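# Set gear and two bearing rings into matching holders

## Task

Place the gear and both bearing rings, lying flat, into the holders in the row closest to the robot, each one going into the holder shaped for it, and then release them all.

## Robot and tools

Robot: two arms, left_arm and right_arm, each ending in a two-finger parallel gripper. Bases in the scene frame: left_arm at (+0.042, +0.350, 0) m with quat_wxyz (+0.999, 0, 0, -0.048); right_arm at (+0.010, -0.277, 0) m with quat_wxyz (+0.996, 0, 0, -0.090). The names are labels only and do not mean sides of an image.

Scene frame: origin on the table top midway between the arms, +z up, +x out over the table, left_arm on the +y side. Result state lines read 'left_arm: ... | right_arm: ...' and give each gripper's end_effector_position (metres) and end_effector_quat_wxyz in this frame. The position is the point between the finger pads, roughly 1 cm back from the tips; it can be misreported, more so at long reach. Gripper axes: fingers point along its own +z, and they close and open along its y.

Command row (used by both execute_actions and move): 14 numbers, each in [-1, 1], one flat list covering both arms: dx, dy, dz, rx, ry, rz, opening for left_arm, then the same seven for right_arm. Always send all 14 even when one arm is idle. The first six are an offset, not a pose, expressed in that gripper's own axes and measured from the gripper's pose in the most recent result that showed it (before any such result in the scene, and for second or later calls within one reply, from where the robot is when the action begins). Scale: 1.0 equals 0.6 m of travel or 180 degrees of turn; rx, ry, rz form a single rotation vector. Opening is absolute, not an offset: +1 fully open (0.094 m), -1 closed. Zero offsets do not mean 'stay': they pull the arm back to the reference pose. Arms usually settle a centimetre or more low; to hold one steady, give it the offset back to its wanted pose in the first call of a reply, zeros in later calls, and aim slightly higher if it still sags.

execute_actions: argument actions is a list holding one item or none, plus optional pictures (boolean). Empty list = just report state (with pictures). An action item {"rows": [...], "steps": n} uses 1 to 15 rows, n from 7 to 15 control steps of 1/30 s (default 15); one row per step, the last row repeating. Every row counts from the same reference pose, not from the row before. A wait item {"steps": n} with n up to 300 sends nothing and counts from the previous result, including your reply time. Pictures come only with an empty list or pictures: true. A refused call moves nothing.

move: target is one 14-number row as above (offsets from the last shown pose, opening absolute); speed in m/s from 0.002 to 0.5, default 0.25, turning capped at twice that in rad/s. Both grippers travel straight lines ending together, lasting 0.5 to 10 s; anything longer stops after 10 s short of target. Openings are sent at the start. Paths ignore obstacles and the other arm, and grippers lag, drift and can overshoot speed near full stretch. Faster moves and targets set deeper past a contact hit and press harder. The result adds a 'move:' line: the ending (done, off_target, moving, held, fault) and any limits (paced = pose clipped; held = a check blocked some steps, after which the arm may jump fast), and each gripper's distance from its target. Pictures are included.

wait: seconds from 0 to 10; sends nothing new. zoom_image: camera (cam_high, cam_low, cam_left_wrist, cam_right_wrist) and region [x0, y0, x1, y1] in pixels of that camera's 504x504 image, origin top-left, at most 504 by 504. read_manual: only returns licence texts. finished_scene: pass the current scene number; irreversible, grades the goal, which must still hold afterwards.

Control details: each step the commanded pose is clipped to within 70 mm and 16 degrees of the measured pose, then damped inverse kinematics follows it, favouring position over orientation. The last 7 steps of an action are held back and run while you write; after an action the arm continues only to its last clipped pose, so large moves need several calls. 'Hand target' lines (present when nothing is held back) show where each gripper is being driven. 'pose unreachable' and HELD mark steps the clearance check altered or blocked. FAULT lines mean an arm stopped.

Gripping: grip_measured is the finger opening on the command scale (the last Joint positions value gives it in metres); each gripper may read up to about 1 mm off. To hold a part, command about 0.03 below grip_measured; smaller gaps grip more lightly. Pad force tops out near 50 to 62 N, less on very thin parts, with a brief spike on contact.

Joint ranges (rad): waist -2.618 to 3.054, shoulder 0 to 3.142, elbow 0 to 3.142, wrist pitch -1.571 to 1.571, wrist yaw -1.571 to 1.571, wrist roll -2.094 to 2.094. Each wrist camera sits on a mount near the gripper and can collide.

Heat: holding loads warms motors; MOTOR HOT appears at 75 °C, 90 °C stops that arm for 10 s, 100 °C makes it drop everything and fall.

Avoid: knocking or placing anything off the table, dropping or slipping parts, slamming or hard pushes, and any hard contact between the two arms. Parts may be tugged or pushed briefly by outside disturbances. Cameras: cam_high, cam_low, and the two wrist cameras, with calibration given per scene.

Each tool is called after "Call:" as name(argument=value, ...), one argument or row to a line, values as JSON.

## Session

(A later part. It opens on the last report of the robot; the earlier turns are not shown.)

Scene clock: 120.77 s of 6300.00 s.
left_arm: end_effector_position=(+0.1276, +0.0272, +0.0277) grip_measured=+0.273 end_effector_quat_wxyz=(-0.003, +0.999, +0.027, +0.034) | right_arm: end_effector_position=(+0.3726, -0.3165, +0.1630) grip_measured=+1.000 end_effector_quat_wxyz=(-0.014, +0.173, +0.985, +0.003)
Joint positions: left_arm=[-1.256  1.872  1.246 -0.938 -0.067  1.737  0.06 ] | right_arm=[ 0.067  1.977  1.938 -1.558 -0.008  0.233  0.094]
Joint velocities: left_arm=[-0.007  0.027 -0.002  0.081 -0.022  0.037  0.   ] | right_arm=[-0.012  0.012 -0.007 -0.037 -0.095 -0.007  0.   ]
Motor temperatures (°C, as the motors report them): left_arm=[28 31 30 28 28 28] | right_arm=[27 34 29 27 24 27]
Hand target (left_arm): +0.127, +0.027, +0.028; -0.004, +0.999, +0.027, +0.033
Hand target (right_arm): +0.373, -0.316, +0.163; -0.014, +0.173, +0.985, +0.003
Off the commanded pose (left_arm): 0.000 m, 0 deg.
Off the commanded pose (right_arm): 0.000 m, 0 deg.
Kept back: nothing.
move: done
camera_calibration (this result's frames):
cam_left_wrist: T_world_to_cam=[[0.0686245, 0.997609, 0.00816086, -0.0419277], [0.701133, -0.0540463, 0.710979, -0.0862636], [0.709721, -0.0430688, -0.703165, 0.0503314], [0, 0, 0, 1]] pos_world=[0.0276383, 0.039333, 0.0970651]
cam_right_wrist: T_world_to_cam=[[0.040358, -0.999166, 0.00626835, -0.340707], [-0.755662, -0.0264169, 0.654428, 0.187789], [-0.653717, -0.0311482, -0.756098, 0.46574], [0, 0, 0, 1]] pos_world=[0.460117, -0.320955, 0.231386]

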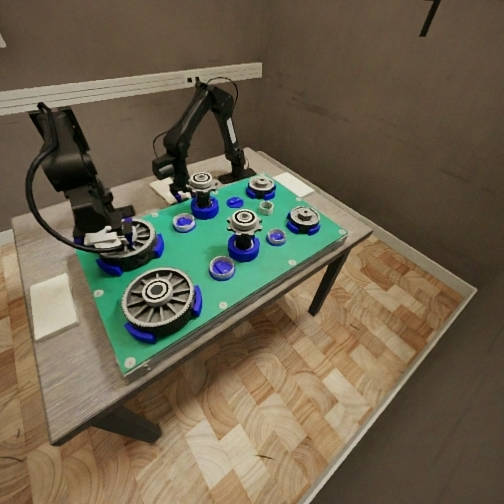

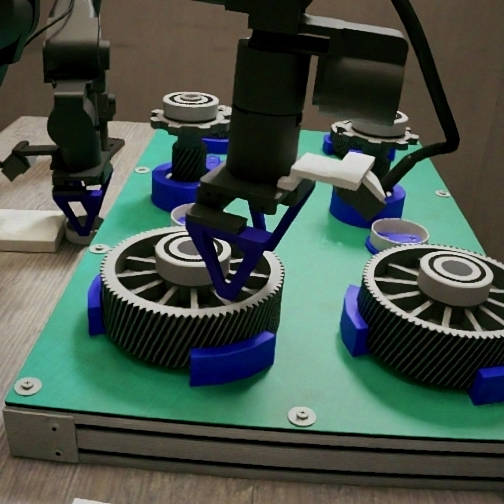

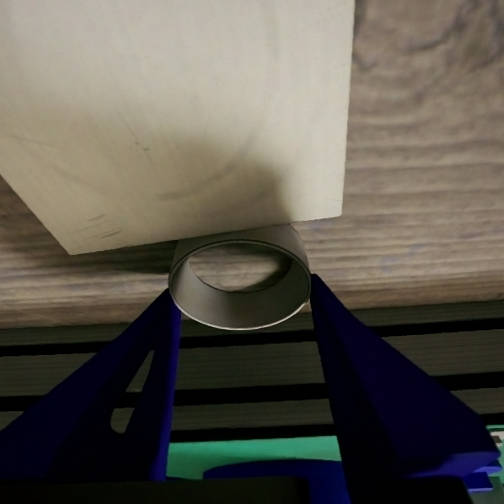

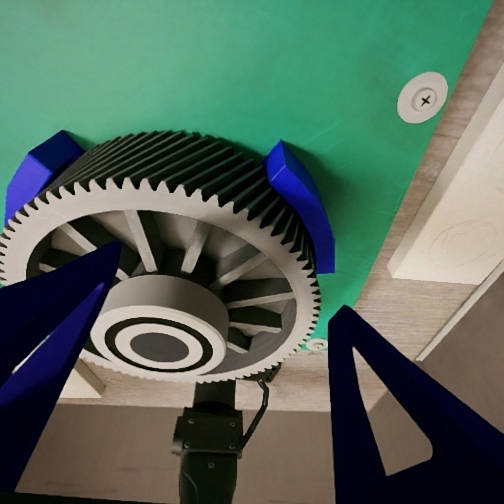

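Call:
move(
  target=[0,0,-0.22,0,0,0,0.23,0,0,0,0,0,0,1],
  speed=0.15,
)

Call:
move(
  target=[0.05,-0.3,-0.05,0,0,-0.6,0.23,0,0,0,0,0,0,1],
  speed=0.4,
)

Call:
move(
  target=[0,0,0,0,0,-0.6,0.23,0,0,0,0,0,0,1],
  speed=0.4,
)

Scene clock: 122.83 s of 6300.00 s.
left_arm: end_effector_position=(+0.1240, +0.0284, +0.1481) grip_measured=+0.273 end_effector_quat_wxyz=(-0.011, +0.999, +0.027, +0.033) | right_arm: end_effector_position=(+0.3726, -0.3165, +0.1630) grip_measured=+1.000 end_effector_quat_wxyz=(-0.014, +0.173, +0.985, +0.003)
Joint positions: left_arm=[-1.266  1.81   1.653 -1.423 -0.069  1.726  0.06 ] | right_arm=[ 0.067  1.977  1.938 -1.558 -0.008  0.233  0.094]
Joint velocities: left_arm=[ 0.007 -0.002 -0.007 -0.066  0.007 -0.022 -0.001] | right_arm=[-0.007 -0.002 -0.007  0.007  0.037  0.066  0.   ]
Motor temperatures (°C, as the motors report them): left_arm=[28 31 31 28 28 28] | right_arm=[27 34 29 27 24 27]
Hand target (left_arm): +0.120, +0.028, +0.159; -0.003, +0.999, +0.027, +0.034
Hand target (right_arm): +0.373, -0.316, +0.163; -0.014, +0.173, +0.985, +0.003
Off the commanded pose (left_arm): 0.013 m, 1 deg.
Off the commanded pose (right_arm): 0.000 m, 0 deg.
Kept back: nothing.
move: off_target (left_arm)
camera_calibration (this result's frames):
cam_left_wrist: T_world_to_cam=[[0.0682988, 0.997394, 0.0232518, -0.0460557], [0.70239, -0.0646229, 0.708853, -0.168824], [0.708508, -0.0320819, -0.704973, 0.137739], [0, 0, 0, 1]] pos_world=[0.0241369, 0.0394447, 0.217845]
cam_right_wrist: T_world_to_cam=[[0.040358, -0.999166, 0.00626835, -0.340707], [-0.755662, -0.0264169, 0.654428, 0.187789], [-0.653717, -0.0311482, -0.756098, 0.46574], [0, 0, 0, 1]] pos_world=[0.460117, -0.320955, 0.231386]

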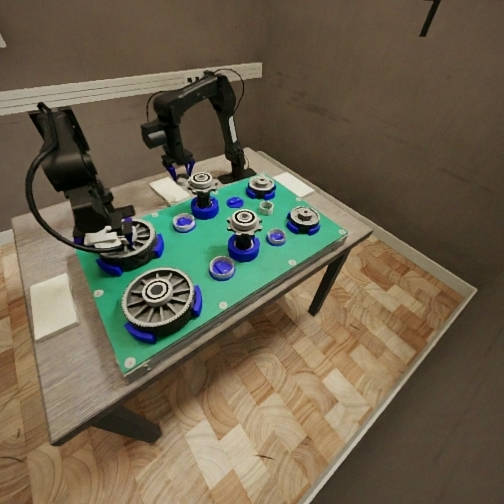

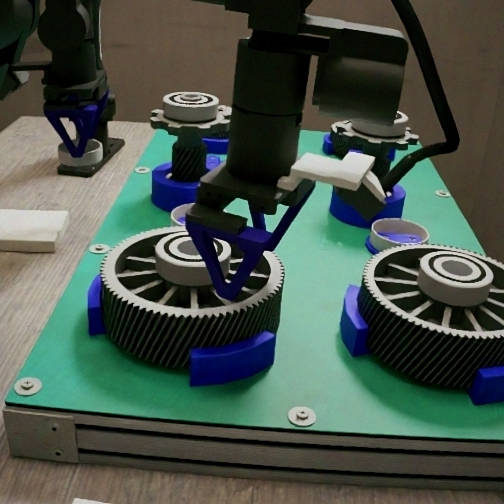

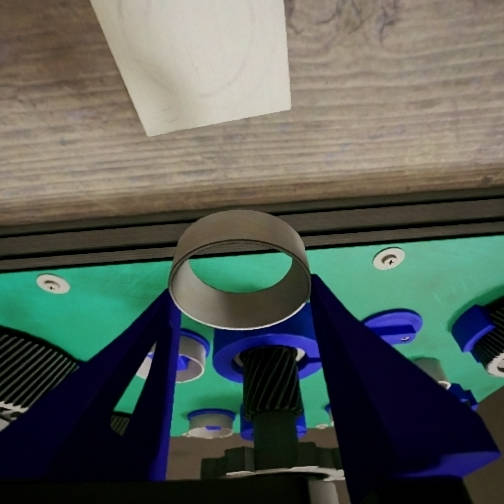

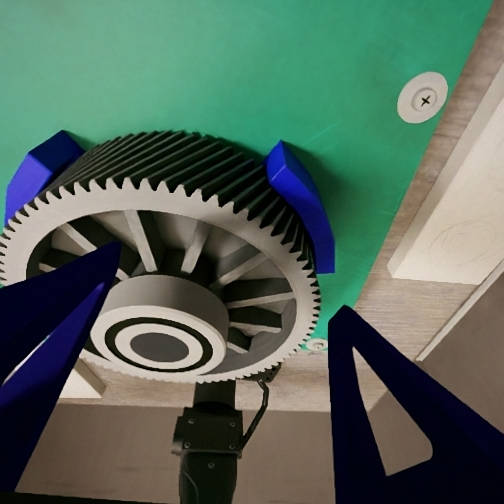

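Scene clock: 125.80 s of 6300.00 s.
left_arm: end_effector_position=(+0.1420, +0.2032, +0.1783) grip_measured=+0.273 end_effector_quat_wxyz=(+0.019, +0.575, +0.818, +0.029) | right_arm: end_effector_position=(+0.3726, -0.3165, +0.1630) grip_measured=+1.000 end_effector_quat_wxyz=(-0.014, +0.173, +0.985, +0.003)
Joint positions: left_arm=[-0.953  1.221  1.22  -1.56  -0.069  0.178  0.06 ] | right_arm=[ 0.067  1.977  1.938 -1.558 -0.008  0.233  0.094]
Joint velocities: left_arm=[-0.007 -0.022  0.002  0.066  0.037 -0.037 -0.001] | right_arm=[0.007 0.007 0.007 0.051 0.051 0.037 0.   ]
Motor temperatures (°C, as the motors report them): left_arm=[28 31 30 28 28 28] | right_arm=[27 34 29 27 24 27]
Hand target (left_arm): +0.140, +0.209, +0.179; +0.018, +0.565, +0.824, +0.028
Hand target (right_arm): +0.373, -0.316, +0.163; -0.014, +0.173, +0.985, +0.003
Off the commanded pose (left_arm): 0.008 m, 1 deg.
Off the commanded pose (right_arm): 0.000 m, 0 deg.
Kept back: nothing.
move: done
camera_calibration (this result's frames):
cam_left_wrist: T_world_to_cam=[[-0.972744, -0.220024, -0.073206, 0.190056], [-0.211475, 0.712257, 0.669304, -0.212626], [-0.0951218, 0.666543, -0.739373, 0.130175], [0, 0, 0, 1]] pos_world=[0.152293, 0.106494, 0.252472]
cam_right_wrist: T_world_to_cam=[[0.040358, -0.999166, 0.00626835, -0.340707], [-0.755662, -0.0264169, 0.654428, 0.187789], [-0.653717, -0.0311482, -0.756098, 0.46574], [0, 0, 0, 1]] pos_world=[0.460117, -0.320955, 0.231386]

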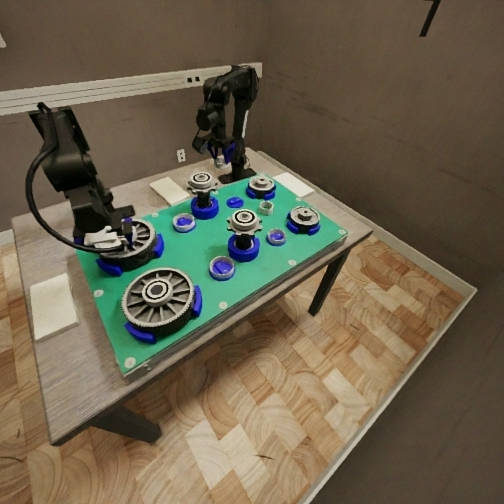

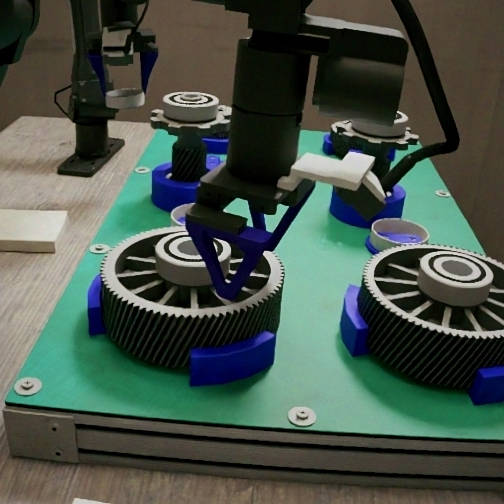

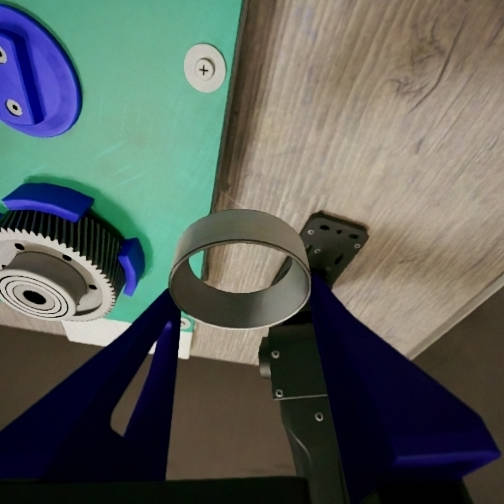

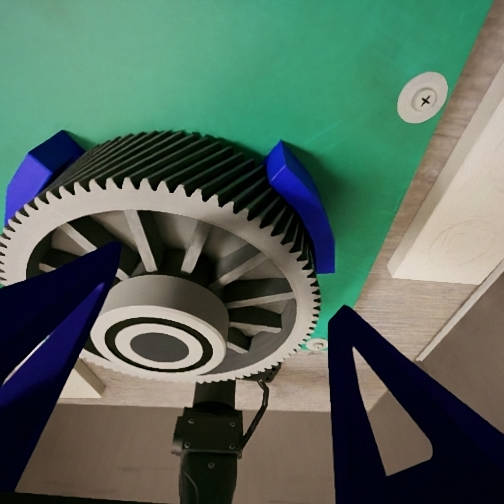

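Scene clock: 128.87 s of 6300.00 s.
left_arm: end_effector_position=(+0.1400, +0.2022, +0.1782) grip_measured=+0.273 end_effector_quat_wxyz=(+0.028, -0.318, +0.948, +0.001) | right_arm: end_effector_position=(+0.3726, -0.3165, +0.1630) grip_measured=+1.000 end_effector_quat_wxyz=(-0.014, +0.173, +0.985, +0.003)
Joint positions: left_arm=[-0.953  1.221  1.22  -1.56  -0.056 -1.695  0.06 ] | right_arm=[ 0.067  1.977  1.938 -1.558 -0.008  0.233  0.094]
Joint velocities: left_arm=[-0.002 -0.002 -0.017 -0.007  0.037 -0.051 -0.001] | right_arm=[ 0.007 -0.007 -0.002  0.007 -0.007 -0.022  0.   ]
Motor temperatures (°C, as the motors report them): left_arm=[28 31 30 28 28 28] | right_arm=[27 34 29 27 24 27]
Hand target (left_arm): +0.142, +0.203, +0.178; +0.034, -0.324, +0.946, +0.002
Hand target (right_arm): +0.373, -0.316, +0.163; -0.014, +0.173, +0.985, +0.003
Off the commanded pose (left_arm): 0.002 m, 1 deg.
Off the commanded pose (right_arm): 0.000 m, 0 deg.
Kept back: nothing.
move: done
camera_calibration (this result's frames):
cam_left_wrist: T_world_to_cam=[[0.500928, -0.865476, 0.00467198, 0.0981763], [-0.680728, -0.390653, 0.619677, 0.0853054], [-0.534491, -0.313594, -0.784843, 0.398345], [0, 0, 0, 1]] pos_world=[0.221802, 0.243213, 0.259318]
cam_right_wrist: T_world_to_cam=[[0.040358, -0.999166, 0.00626835, -0.340707], [-0.755662, -0.0264169, 0.654428, 0.187789], [-0.653717, -0.0311482, -0.756098, 0.46574], [0, 0, 0, 1]] pos_world=[0.460117, -0.320955, 0.231386]

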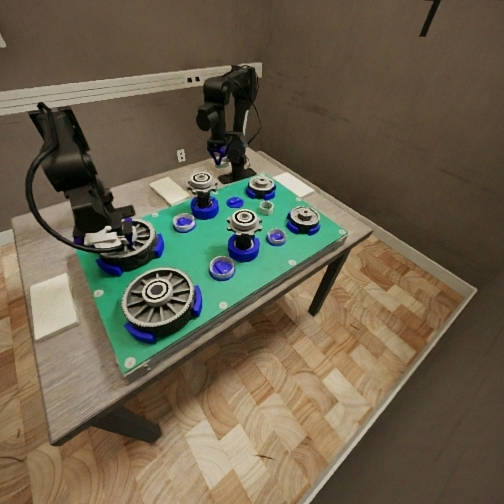

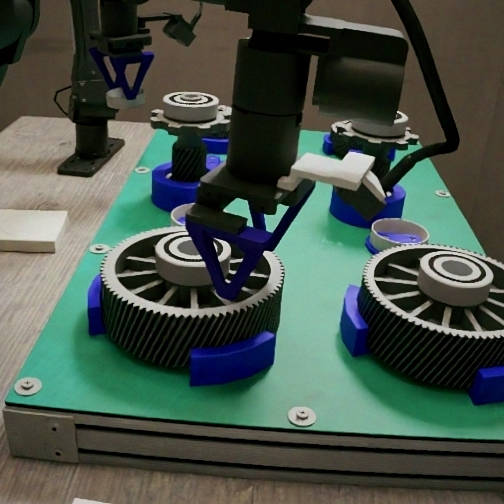

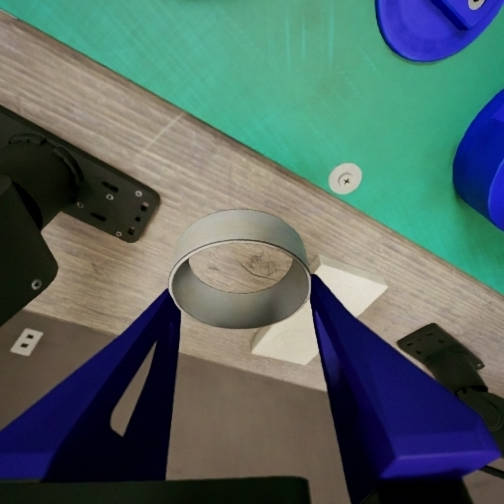

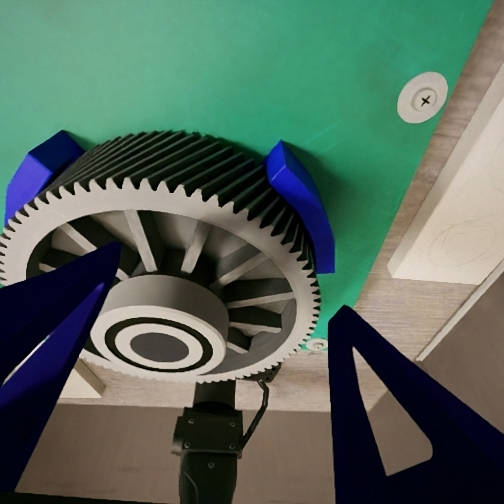

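Call:
move(
  target=[-0.172,-0.192,0.08,0,0,0,0.23,0,0,0,0,0,0,1],
  speed=0.1,
)

Scene clock: 131.63 s of 6300.00 s.
left_arm: end_effector_position=(+0.2816, +0.1762, +0.1308) grip_measured=+0.273 end_effector_quat_wxyz=(+0.013, -0.319, +0.947, +0.019) | right_arm: end_effector_position=(+0.3726, -0.3165, +0.1630) grip_measured=+1.000 end_effector_quat_wxyz=(-0.014, +0.173, +0.985, +0.003)
Joint positions: left_arm=[-0.561  1.675  1.426 -1.338 -0.043 -1.307  0.06 ] | right_arm=[ 0.067  1.977  1.938 -1.558 -0.008  0.233  0.094]
Joint velocities: left_arm=[-0.022  0.022  0.007  0.007  0.022  0.022 -0.001] | right_arm=[-0.007  0.007 -0.012  0.007  0.022  0.081  0.   ]
Motor temperatures (°C, as the motors report them): left_arm=[28 30 31 28 28 28] | right_arm=[27 34 29 27 24 27]
Hand target (left_arm): +0.291, +0.173, +0.139; +0.026, -0.318, +0.948, +0.003
Hand target (right_arm): +0.373, -0.316, +0.163; -0.014, +0.173, +0.985, +0.003
Off the commanded pose (left_arm): 0.015 m, 3 deg.
Off the commanded pose (right_arm): 0.000 m, 0 deg.
Kept back: nothing.
move: off_target (left_arm)
camera_calibration (this result's frames):
cam_left_wrist: T_world_to_cam=[[0.503642, -0.863159, -0.0360736, 0.00915703], [-0.654227, -0.408338, 0.636591, 0.194367], [-0.564209, -0.297014, -0.770358, 0.432247], [0, 0, 0, 1]] pos_world=[0.366426, 0.215655, 0.209582]
cam_right_wrist: T_world_to_cam=[[0.040358, -0.999166, 0.00626835, -0.340707], [-0.755662, -0.0264169, 0.654428, 0.187789], [-0.653717, -0.0311482, -0.756098, 0.46574], [0, 0, 0, 1]] pos_world=[0.460117, -0.320955, 0.231386]

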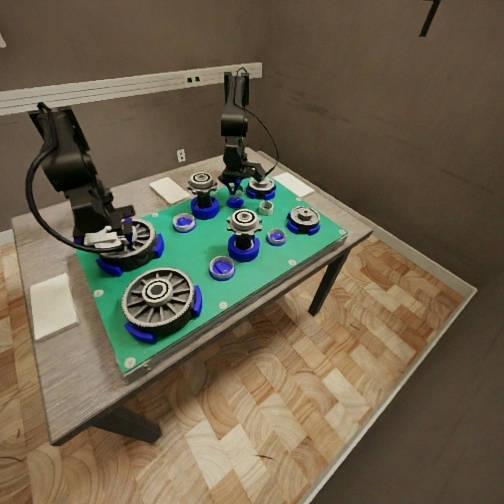

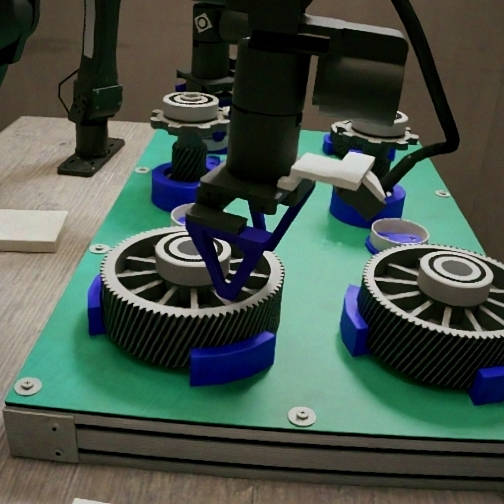

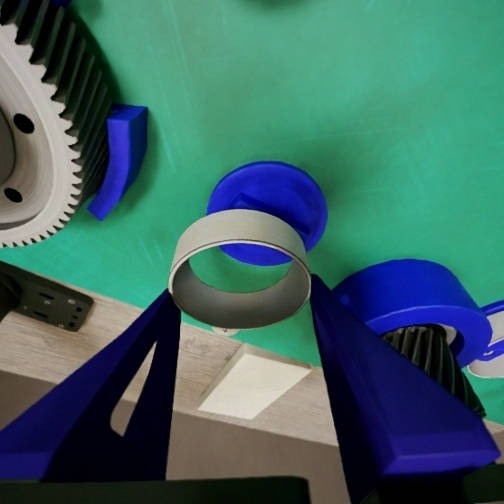

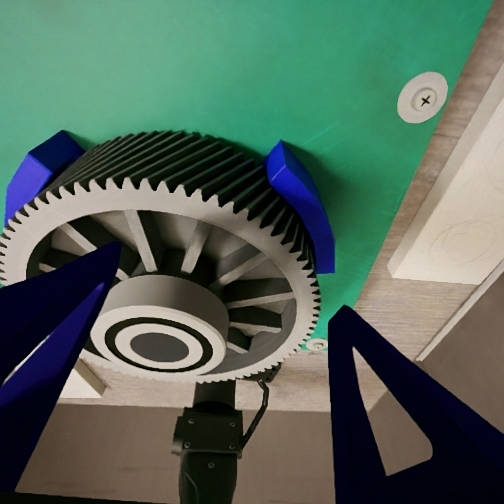

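Call:
move(
  target=[-0.012,-0.026,0.01,0,0.012,0,0.23,0,0,0,0,0,0,1],
  speed=0.03,
)

Scene clock: 132.77 s of 6300.00 s.
left_arm: end_effector_position=(+0.2882, +0.1707, +0.1191) grip_measured=+0.273 end_effector_quat_wxyz=(-0.012, -0.319, +0.947, +0.024) | right_arm: end_effector_position=(+0.3726, -0.3165, +0.1630) grip_measured=+1.000 end_effector_quat_wxyz=(-0.014, +0.173, +0.985, +0.003)
Joint positions: left_arm=[-0.542  1.745  1.459 -1.339 -0.007 -1.288  0.06 ] | right_arm=[ 0.067  1.977  1.938 -1.558 -0.008  0.233  0.094]
Joint velocities: left_arm=[ 0.012  0.007 -0.007  0.022 -0.037 -0.037 -0.002] | right_arm=[ 0.022 -0.017 -0.002  0.022  0.037 -0.007  0.   ]
Motor temperatures (°C, as the motors report them): left_arm=[28 31 31 28 28 28] | right_arm=[27 34 29 27 24 27]
Hand target (left_arm): +0.297, +0.168, +0.125; -0.004, -0.319, +0.948, +0.013
Hand target (right_arm): +0.373, -0.316, +0.163; -0.014, +0.173, +0.985, +0.003
Off the commanded pose (left_arm): 0.011 m, 2 deg.
Off the commanded pose (right_arm): 0.000 m, 0 deg.
Kept back: nothing.
move: off_target (left_arm)
camera_calibration (this result's frames):
cam_left_wrist: T_world_to_cam=[[0.502636, -0.862623, -0.05691, 0.00331854], [-0.619363, -0.405255, 0.672427, 0.189039], [-0.603114, -0.302738, -0.737973, 0.433631], [0, 0, 0, 1]] pos_world=[0.376944, 0.210748, 0.193082]
cam_right_wrist: T_world_to_cam=[[0.040358, -0.999166, 0.00626835, -0.340707], [-0.755662, -0.0264169, 0.654428, 0.187789], [-0.653717, -0.0311482, -0.756098, 0.46574], [0, 0, 0, 1]] pos_world=[0.460117, -0.320955, 0.231386]

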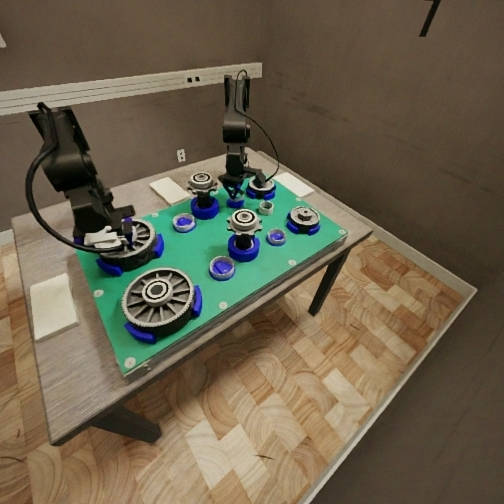

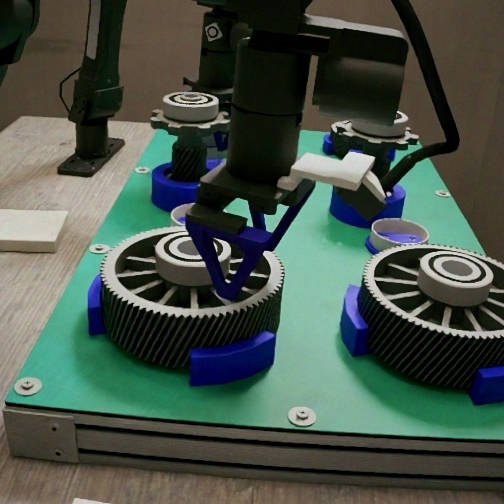

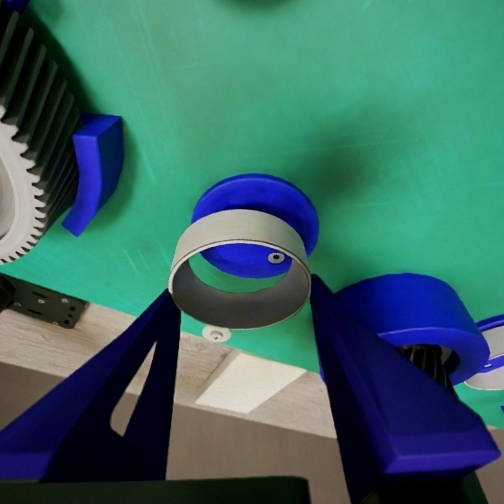

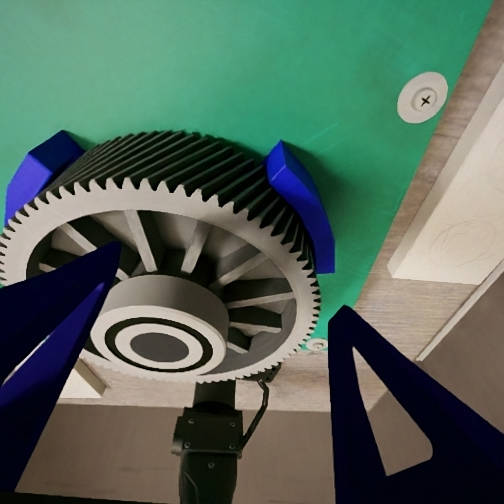

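Call:
move(
  target=[-0.014,-0.017,0.0,0,-0.035,0,0.23,0,0,0,0,0,0,1],
  speed=0.03,
)

Scene clock: 135.07 s of 6300.00 s.
left_arm: end_effector_position=(+0.2947, +0.1724, +0.1162) grip_measured=+0.273 end_effector_quat_wxyz=(+0.024, -0.317, +0.947, +0.046) | right_arm: end_effector_position=(+0.3726, -0.3165, +0.1630) grip_measured=+1.000 end_effector_quat_wxyz=(-0.014, +0.173, +0.985, +0.003)
Joint positions: left_arm=[-0.573  1.757  1.459 -1.323 -0.091 -1.317  0.06 ] | right_arm=[ 0.067  1.977  1.938 -1.558 -0.008  0.233  0.094]
Joint velocities: left_arm=[ 0.002 -0.007 -0.002  0.007 -0.022 -0.037 -0.   ] | right_arm=[-0.007 -0.002  0.002 -0.066 -0.007  0.007  0.   ]
Motor temperatures (°C, as the motors report them): left_arm=[28 31 31 28 28 28] | right_arm=[27 34 29 27 24 27]
Hand target (left_arm): +0.301, +0.168, +0.119; +0.040, -0.318, +0.946, +0.042
Hand target (right_arm): +0.373, -0.316, +0.163; -0.014, +0.173, +0.985, +0.003
Off the commanded pose (left_arm): 0.008 m, 2 deg.
Off the commanded pose (right_arm): 0.000 m, 0 deg.
Kept back: nothing.
move: done
camera_calibration (this result's frames):
cam_left_wrist: T_world_to_cam=[[0.501139, -0.861197, -0.0848495, 0.00483887], [-0.657759, -0.442792, 0.609334, 0.220828], [-0.562327, -0.249551, -0.78836, 0.420661], [0, 0, 0, 1]] pos_world=[0.379376, 0.206924, 0.197485]
cam_right_wrist: T_world_to_cam=[[0.040358, -0.999166, 0.00626835, -0.340707], [-0.755662, -0.0264169, 0.654428, 0.187789], [-0.653717, -0.0311482, -0.756098, 0.46574], [0, 0, 0, 1]] pos_world=[0.460117, -0.320955, 0.231386]

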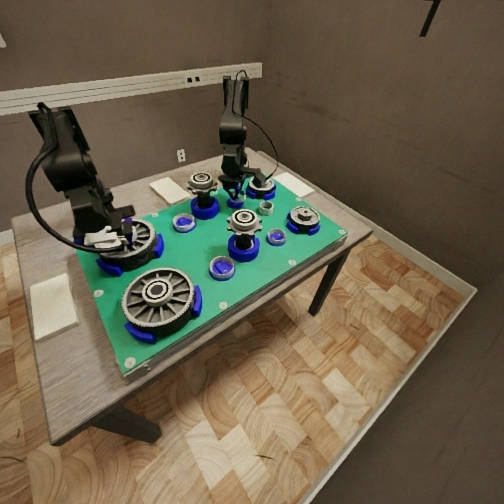

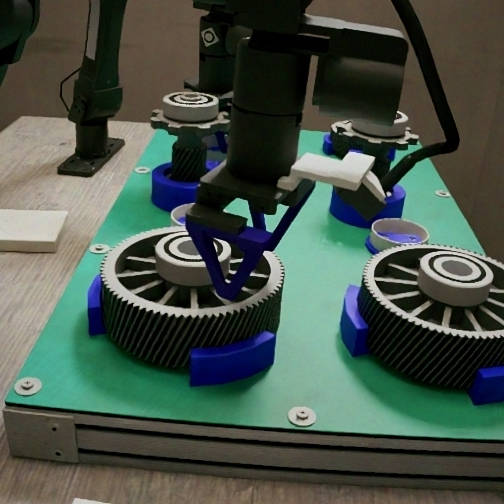

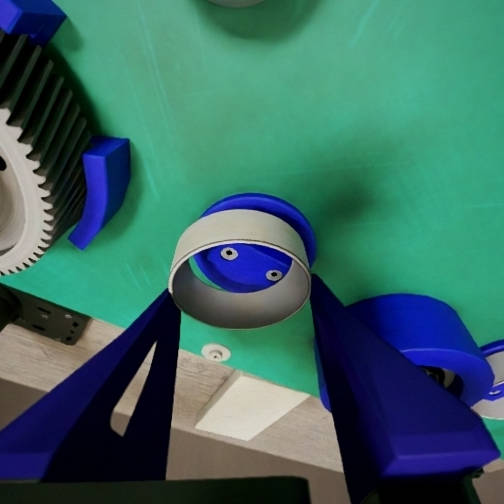

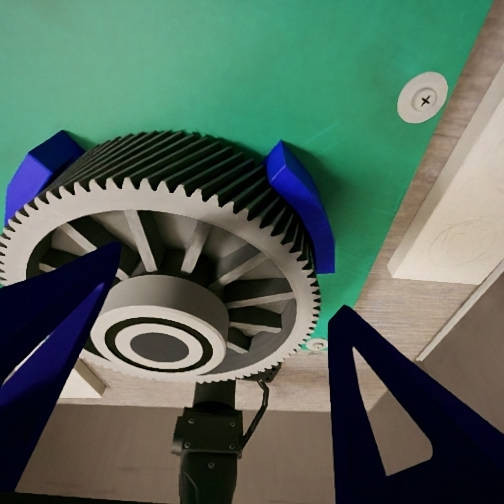

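Call:
move(
  target=[0,-0.016,-0.006,0.04,0,0,0.23,0,0,0,0,0,0,1],
  speed=0.03,
)

Scene clock: 137.63 s of 6300.00 s.
left_arm: end_effector_position=(+0.2976, +0.1623, +0.1137) grip_measured=+0.273 end_effector_quat_wxyz=(+0.035, -0.316, +0.948, -0.002) | right_arm: end_effector_position=(+0.3726, -0.3165, +0.1630) grip_measured=+1.000 end_effector_quat_wxyz=(-0.014, +0.173, +0.985, +0.003)
Joint positions: left_arm=[-0.573  1.703  1.389 -1.215 -0.057 -1.311  0.06 ] | right_arm=[ 0.067  1.977  1.938 -1.558 -0.008  0.233  0.094]
Joint velocities: left_arm=[ 0.007 -0.007 -0.017  0.007  0.022  0.022 -0.   ] | right_arm=[ 0.002 -0.007 -0.012  0.007 -0.022 -0.051  0.   ]
Motor temperatures (°C, as the motors report them): left_arm=[28 31 31 28 28 28] | right_arm=[27 34 29 27 24 27]
Hand target (left_arm): +0.300, +0.165, +0.118; +0.045, -0.316, +0.948, -0.013
Hand target (right_arm): +0.373, -0.316, +0.163; -0.014, +0.173, +0.985, +0.003
Off the commanded pose (left_arm): 0.007 m, 2 deg.
Off the commanded pose (right_arm): 0.000 m, 0 deg.
Kept back: nothing.
move: done
camera_calibration (this result's frames):
cam_left_wrist: T_world_to_cam=[[0.497486, -0.867382, 0.0125103, -0.0144939], [-0.690864, -0.38744, 0.610407, 0.220534], [-0.524609, -0.312312, -0.791989, 0.417095], [0, 0, 0, 1]] pos_world=[0.378382, 0.203136, 0.195901]
cam_right_wrist: T_world_to_cam=[[0.040358, -0.999166, 0.00626835, -0.340707], [-0.755662, -0.0264169, 0.654428, 0.187789], [-0.653717, -0.0311482, -0.756098, 0.46574], [0, 0, 0, 1]] pos_world=[0.460117, -0.320955, 0.231386]

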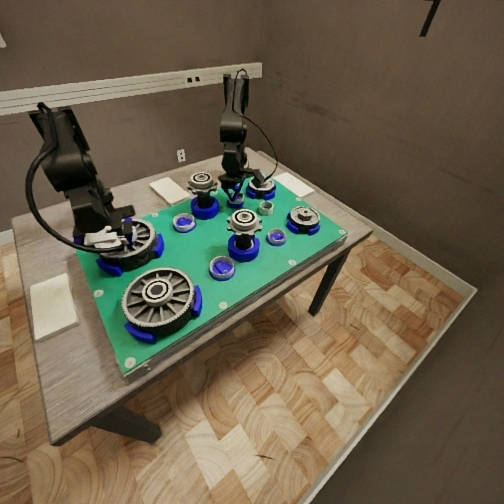

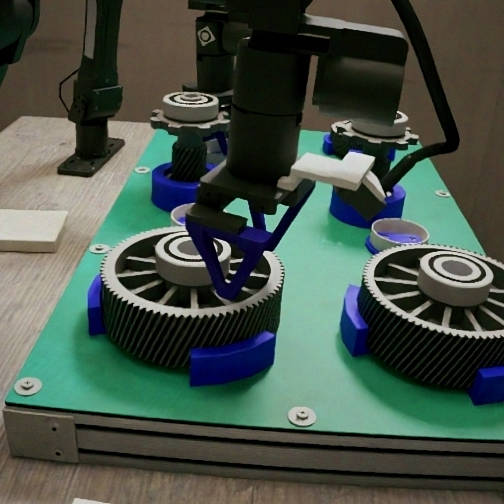

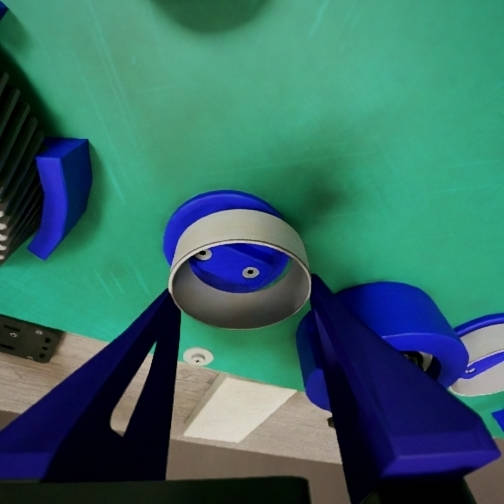

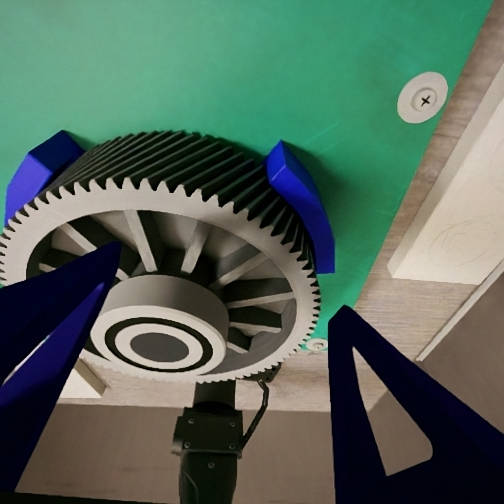

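Overshot by about 7 mm; correcting.

Call:
move(
  target=[0,0.016,0.0,0,0,0,0.23,0,0,0,0,0,0,1],
  speed=0.03,
)

Scene clock: 140.20 s of 6300.00 s.
left_arm: end_effector_position=(+0.2915, +0.1658, +0.1093) grip_measured=+0.273 end_effector_quat_wxyz=(+0.028, -0.316, +0.948, +0.003) | right_arm: end_effector_position=(+0.3726, -0.3165, +0.1630) grip_measured=+1.000 end_effector_quat_wxyz=(-0.014, +0.173, +0.985, +0.003)
Joint positions: left_arm=[-0.573  1.693  1.36  -1.212 -0.051 -1.31   0.06 ] | right_arm=[ 0.067  1.977  1.938 -1.558 -0.008  0.233  0.094]
Joint velocities: left_arm=[ 0.002  0.017  0.002 -0.022  0.037 -0.007 -0.001] | right_arm=[-0.002 -0.012  0.007 -0.007 -0.007 -0.022  0.   ]
Motor temperatures (°C, as the motors report them): left_arm=[28 32 31 28 28 28] | right_arm=[26 34 29 27 24 27]
Hand target (left_arm): +0.292, +0.170, +0.113; +0.035, -0.316, +0.948, -0.002
Hand target (right_arm): +0.373, -0.316, +0.163; -0.014, +0.173, +0.985, +0.003
Off the commanded pose (left_arm): 0.006 m, 1 deg.
Off the commanded pose (right_arm): 0.000 m, 0 deg.
Kept back: nothing.
move: done
camera_calibration (this result's frames):
cam_left_wrist: T_world_to_cam=[[0.497089, -0.8677, 0.000459689, -0.00687633], [-0.68154, -0.390114, 0.619124, 0.2171], [-0.537034, -0.308073, -0.785293, 0.413755], [0, 0, 0, 1]] pos_world=[0.373581, 0.206194, 0.19051]
cam_right_wrist: T_world_to_cam=[[0.040358, -0.999166, 0.00626835, -0.340707], [-0.755662, -0.0264169, 0.654428, 0.187789], [-0.653717, -0.0311482, -0.756098, 0.46574], [0, 0, 0, 1]] pos_world=[0.460117, -0.320955, 0.231386]

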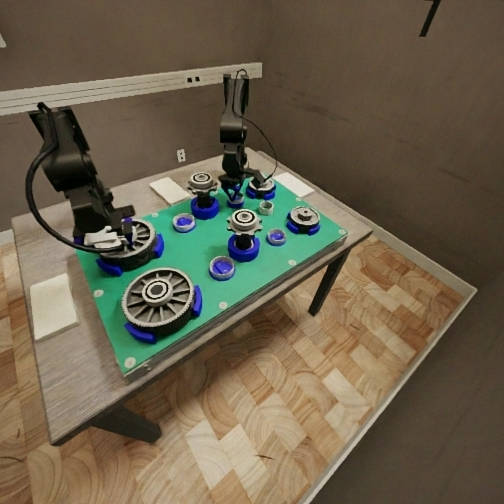

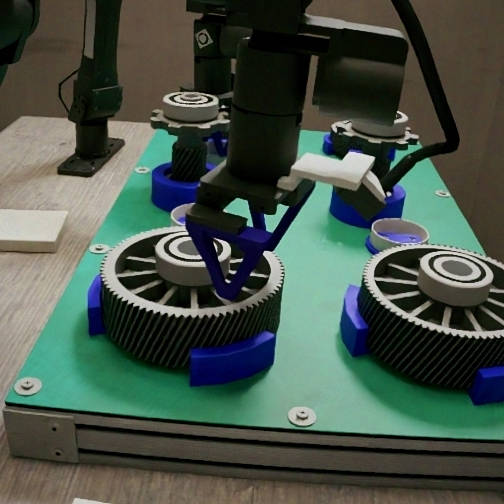

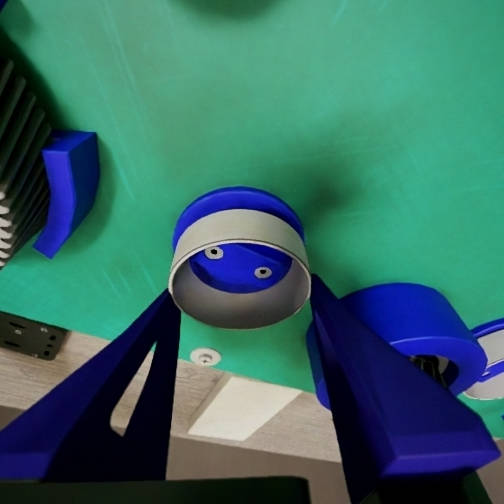

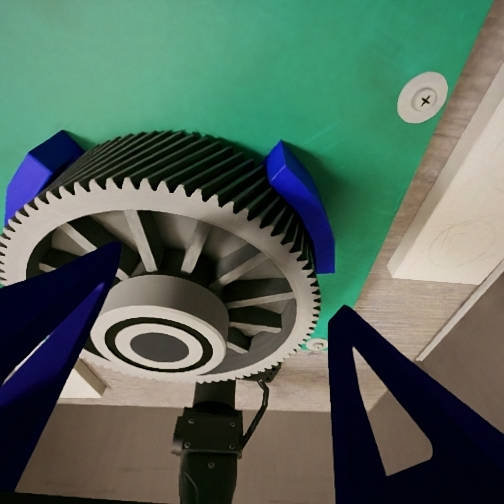

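Call:
move(
  target=[-0.006,0,0.015,0,0,0,0.23,0,0,0,0,0,0,1],
  speed=0.015,
)

Scene clock: 141.30 s of 6300.00 s.
left_arm: end_effector_position=(+0.2911, +0.1639, +0.1064) grip_measured=+0.273 end_effector_quat_wxyz=(+0.026, -0.315, +0.949, -0.002) | right_arm: end_effector_position=(+0.3726, -0.3165, +0.1630) grip_measured=+1.000 end_effector_quat_wxyz=(-0.014, +0.173, +0.985, +0.003)
Joint positions: left_arm=[-0.573  1.693  1.349 -1.196 -0.041 -1.308  0.06 ] | right_arm=[ 0.067  1.977  1.938 -1.558 -0.008  0.233  0.094]
Joint velocities: left_arm=[ 0.007 -0.012 -0.007 -0.007 -0.007 -0.022  0.001] | right_arm=[ 0.012  0.017 -0.007 -0.022  0.022  0.022  0.   ]
Motor temperatures (°C, as the motors report them): left_arm=[28 32 31 28 28 28] | right_arm=[26 34 29 27 24 27]
Hand target (left_arm): +0.295, +0.168, +0.101; +0.028, -0.316, +0.948, +0.003
Hand target (right_arm): +0.373, -0.316, +0.163; -0.014, +0.173, +0.985, +0.003
Off the commanded pose (left_arm): 0.008 m, 1 deg.
Off the commanded pose (right_arm): 0.000 m, 0 deg.
Kept back: nothing.
move: done
camera_calibration (this result's frames):
cam_left_wrist: T_world_to_cam=[[0.4952, -0.868736, 0.00866554, -0.00857043], [-0.680963, -0.381933, 0.624834, 0.215784], [-0.539506, -0.315319, -0.78071, 0.412086], [0, 0, 0, 1]] pos_world=[0.373508, 0.204908, 0.186964]
cam_right_wrist: T_world_to_cam=[[0.040358, -0.999166, 0.00626835, -0.340707], [-0.755662, -0.0264169, 0.654428, 0.187789], [-0.653717, -0.0311482, -0.756098, 0.46574], [0, 0, 0, 1]] pos_world=[0.460117, -0.320955, 0.231386]

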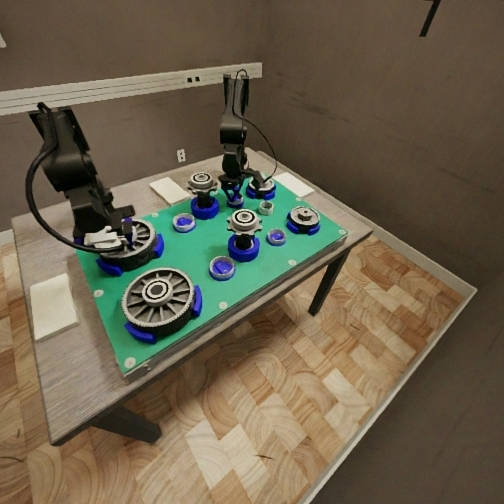

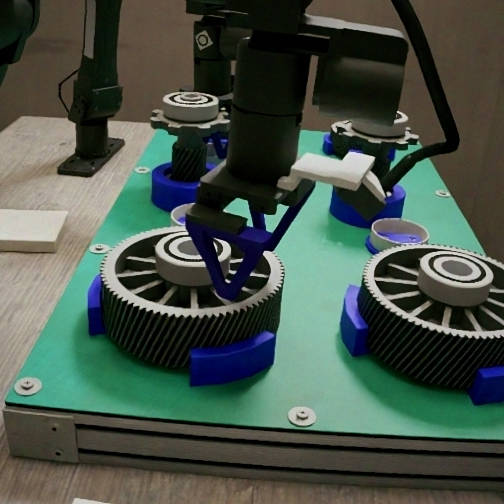

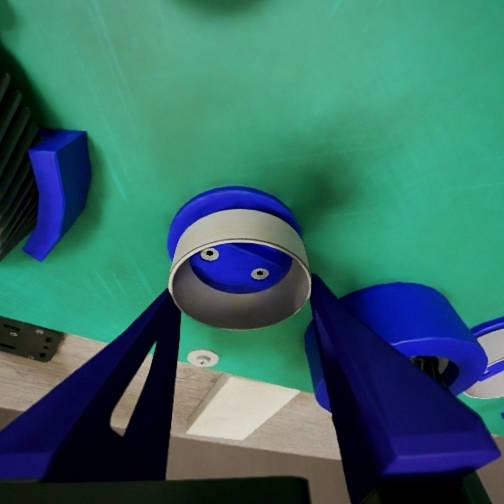

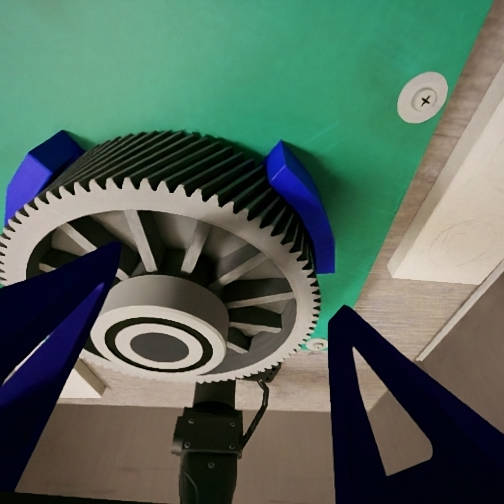

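Call:
move(
  target=[-0.02,0.012,0.0,0,0,0,0.23,0,0,0,0,0,0,1],
  speed=0.015,
)

Call:
move(
  target=[0,0,0.02,0,0,0,0.23,0,0,0,0,0,0,1],
  speed=0.015,
)

Scene clock: 142.80 s of 6300.00 s.
left_arm: end_effector_position=(+0.2945, +0.1688, +0.1063) grip_measured=+0.273 end_effector_quat_wxyz=(+0.015, -0.315, +0.949, -0.008) | right_arm: end_effector_position=(+0.3726, -0.3165, +0.1630) grip_measured=+1.000 end_effector_quat_wxyz=(-0.014, +0.173, +0.985, +0.003)
Joint positions: left_arm=[-0.539  1.693  1.349 -1.196 -0.016 -1.276  0.06 ] | right_arm=[ 0.067  1.977  1.938 -1.558 -0.008  0.233  0.094]
Joint velocities: left_arm=[ 0.002 -0.002 -0.017  0.022  0.007  0.066  0.001] | right_arm=[-0.002  0.007  0.017  0.095  0.037  0.037  0.   ]
Motor temperatures (°C, as the motors report them): left_arm=[28 32 31 28 28 28] | right_arm=[26 34 29 27 24 27]
Hand target (left_arm): +0.296, +0.177, +0.107; +0.025, -0.315, +0.949, -0.001
Hand target (right_arm): +0.373, -0.316, +0.163; -0.014, +0.173, +0.985, +0.003
Off the commanded pose (left_arm): 0.008 m, 1 deg.
Off the commanded pose (right_arm): 0.000 m, 0 deg.
Kept back: nothing.
move: done
camera_calibration (this result's frames):
cam_left_wrist: T_world_to_cam=[[0.496075, -0.868115, 0.0169064, -0.00721856], [-0.670732, -0.370772, 0.642376, 0.213267], [-0.551388, -0.330006, -0.766203, 0.419781], [0, 0, 0, 1]] pos_world=[0.378088, 0.211337, 0.184762]
cam_right_wrist: T_world_to_cam=[[0.040358, -0.999166, 0.00626835, -0.340707], [-0.755662, -0.0264169, 0.654428, 0.187789], [-0.653717, -0.0311482, -0.756098, 0.46574], [0, 0, 0, 1]] pos_world=[0.460117, -0.320955, 0.231386]

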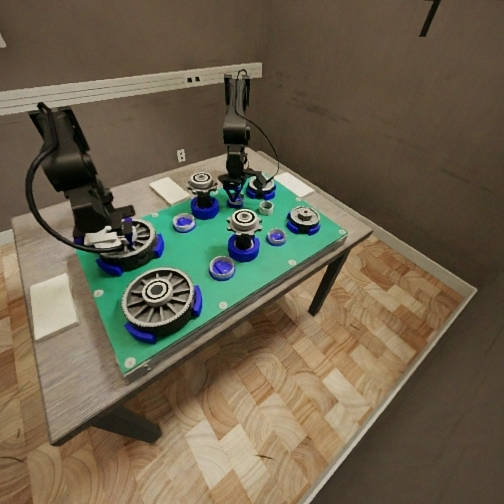

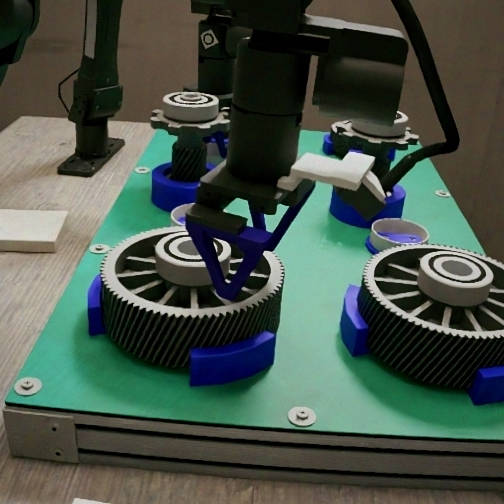

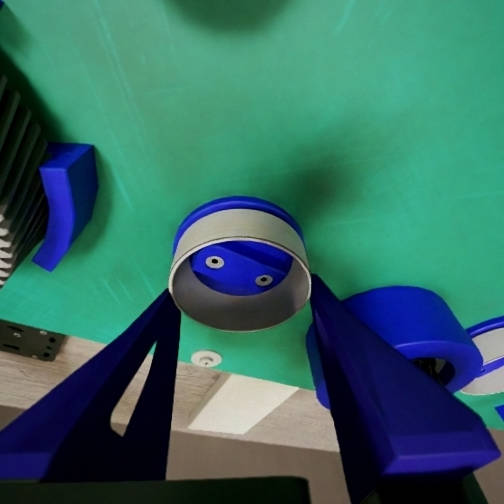

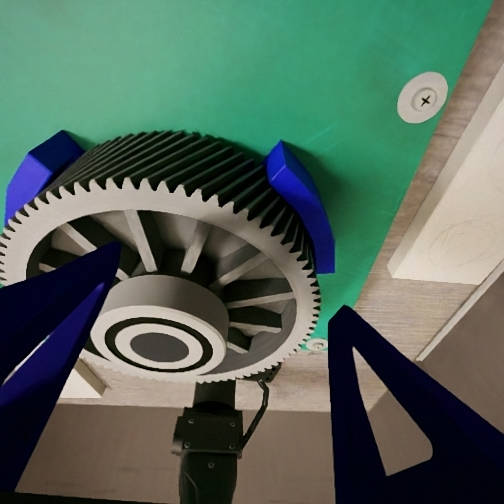

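Scene clock: 144.03 s of 6300.00 s.
left_arm: end_effector_position=(+0.2913, +0.1668, +0.0998) grip_measured=+0.273 end_effector_quat_wxyz=(+0.007, -0.315, +0.949, -0.012) | right_arm: end_effector_position=(+0.3726, -0.3165, +0.1630) grip_measured=+1.000 end_effector_quat_wxyz=(-0.014, +0.173, +0.985, +0.003)
Joint positions: left_arm=[-0.539  1.693  1.323 -1.174  0.004 -1.276  0.06 ] | right_arm=[ 0.067  1.977  1.938 -1.558 -0.008  0.233  0.094]
Joint velocities: left_arm=[ 0.002 -0.002 -0.007  0.022  0.022  0.007 -0.   ] | right_arm=[-0.012 -0.012 -0.012  0.007  0.022  0.022  0.   ]
Motor temperatures (°C, as the motors report them): left_arm=[28 32 30 28 28 28] | right_arm=[26 34 29 27 24 27]
Hand target (left_arm): +0.295, +0.168, +0.095; +0.015, -0.315, +0.949, -0.008
Hand target (right_arm): +0.373, -0.316, +0.163; -0.014, +0.173, +0.985, +0.003
Off the commanded pose (left_arm): 0.007 m, 1 deg.
Off the commanded pose (right_arm): 0.000 m, 0 deg.
Kept back: nothing.
move: done
camera_calibration (this result's frames):
cam_left_wrist: T_world_to_cam=[[0.495849, -0.868121, 0.022341, -0.00769914], [-0.662054, -0.36125, 0.656646, 0.208999], [-0.561978, -0.340388, -0.753868, 0.416024], [0, 0, 0, 1]] pos_world=[0.375982, 0.210426, 0.176561]
cam_right_wrist: T_world_to_cam=[[0.040358, -0.999166, 0.00626835, -0.340707], [-0.755662, -0.0264169, 0.654428, 0.187789], [-0.653717, -0.0311482, -0.756098, 0.46574], [0, 0, 0, 1]] pos_world=[0.460117, -0.320955, 0.231386]

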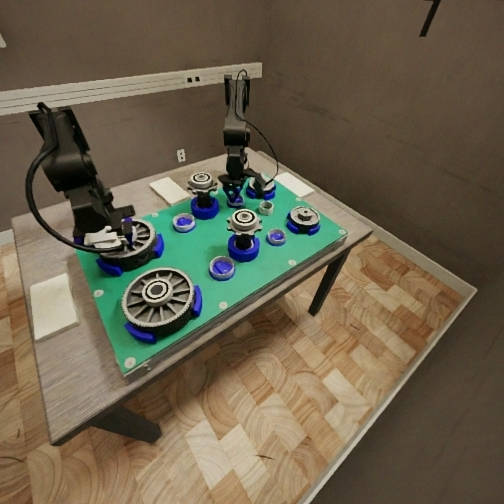

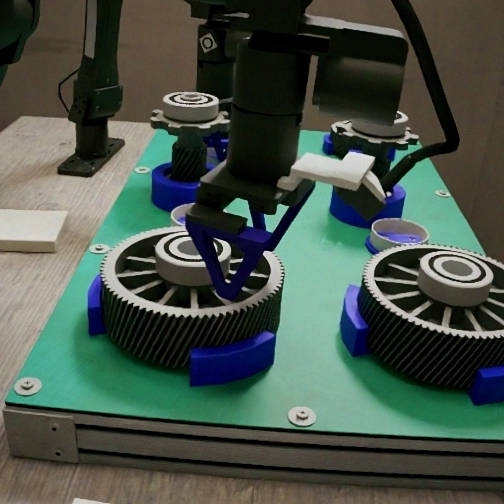

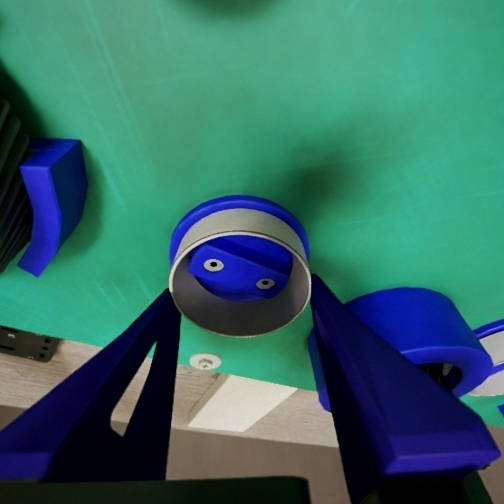

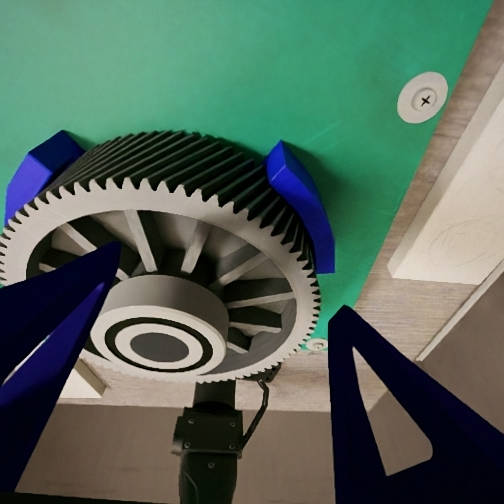

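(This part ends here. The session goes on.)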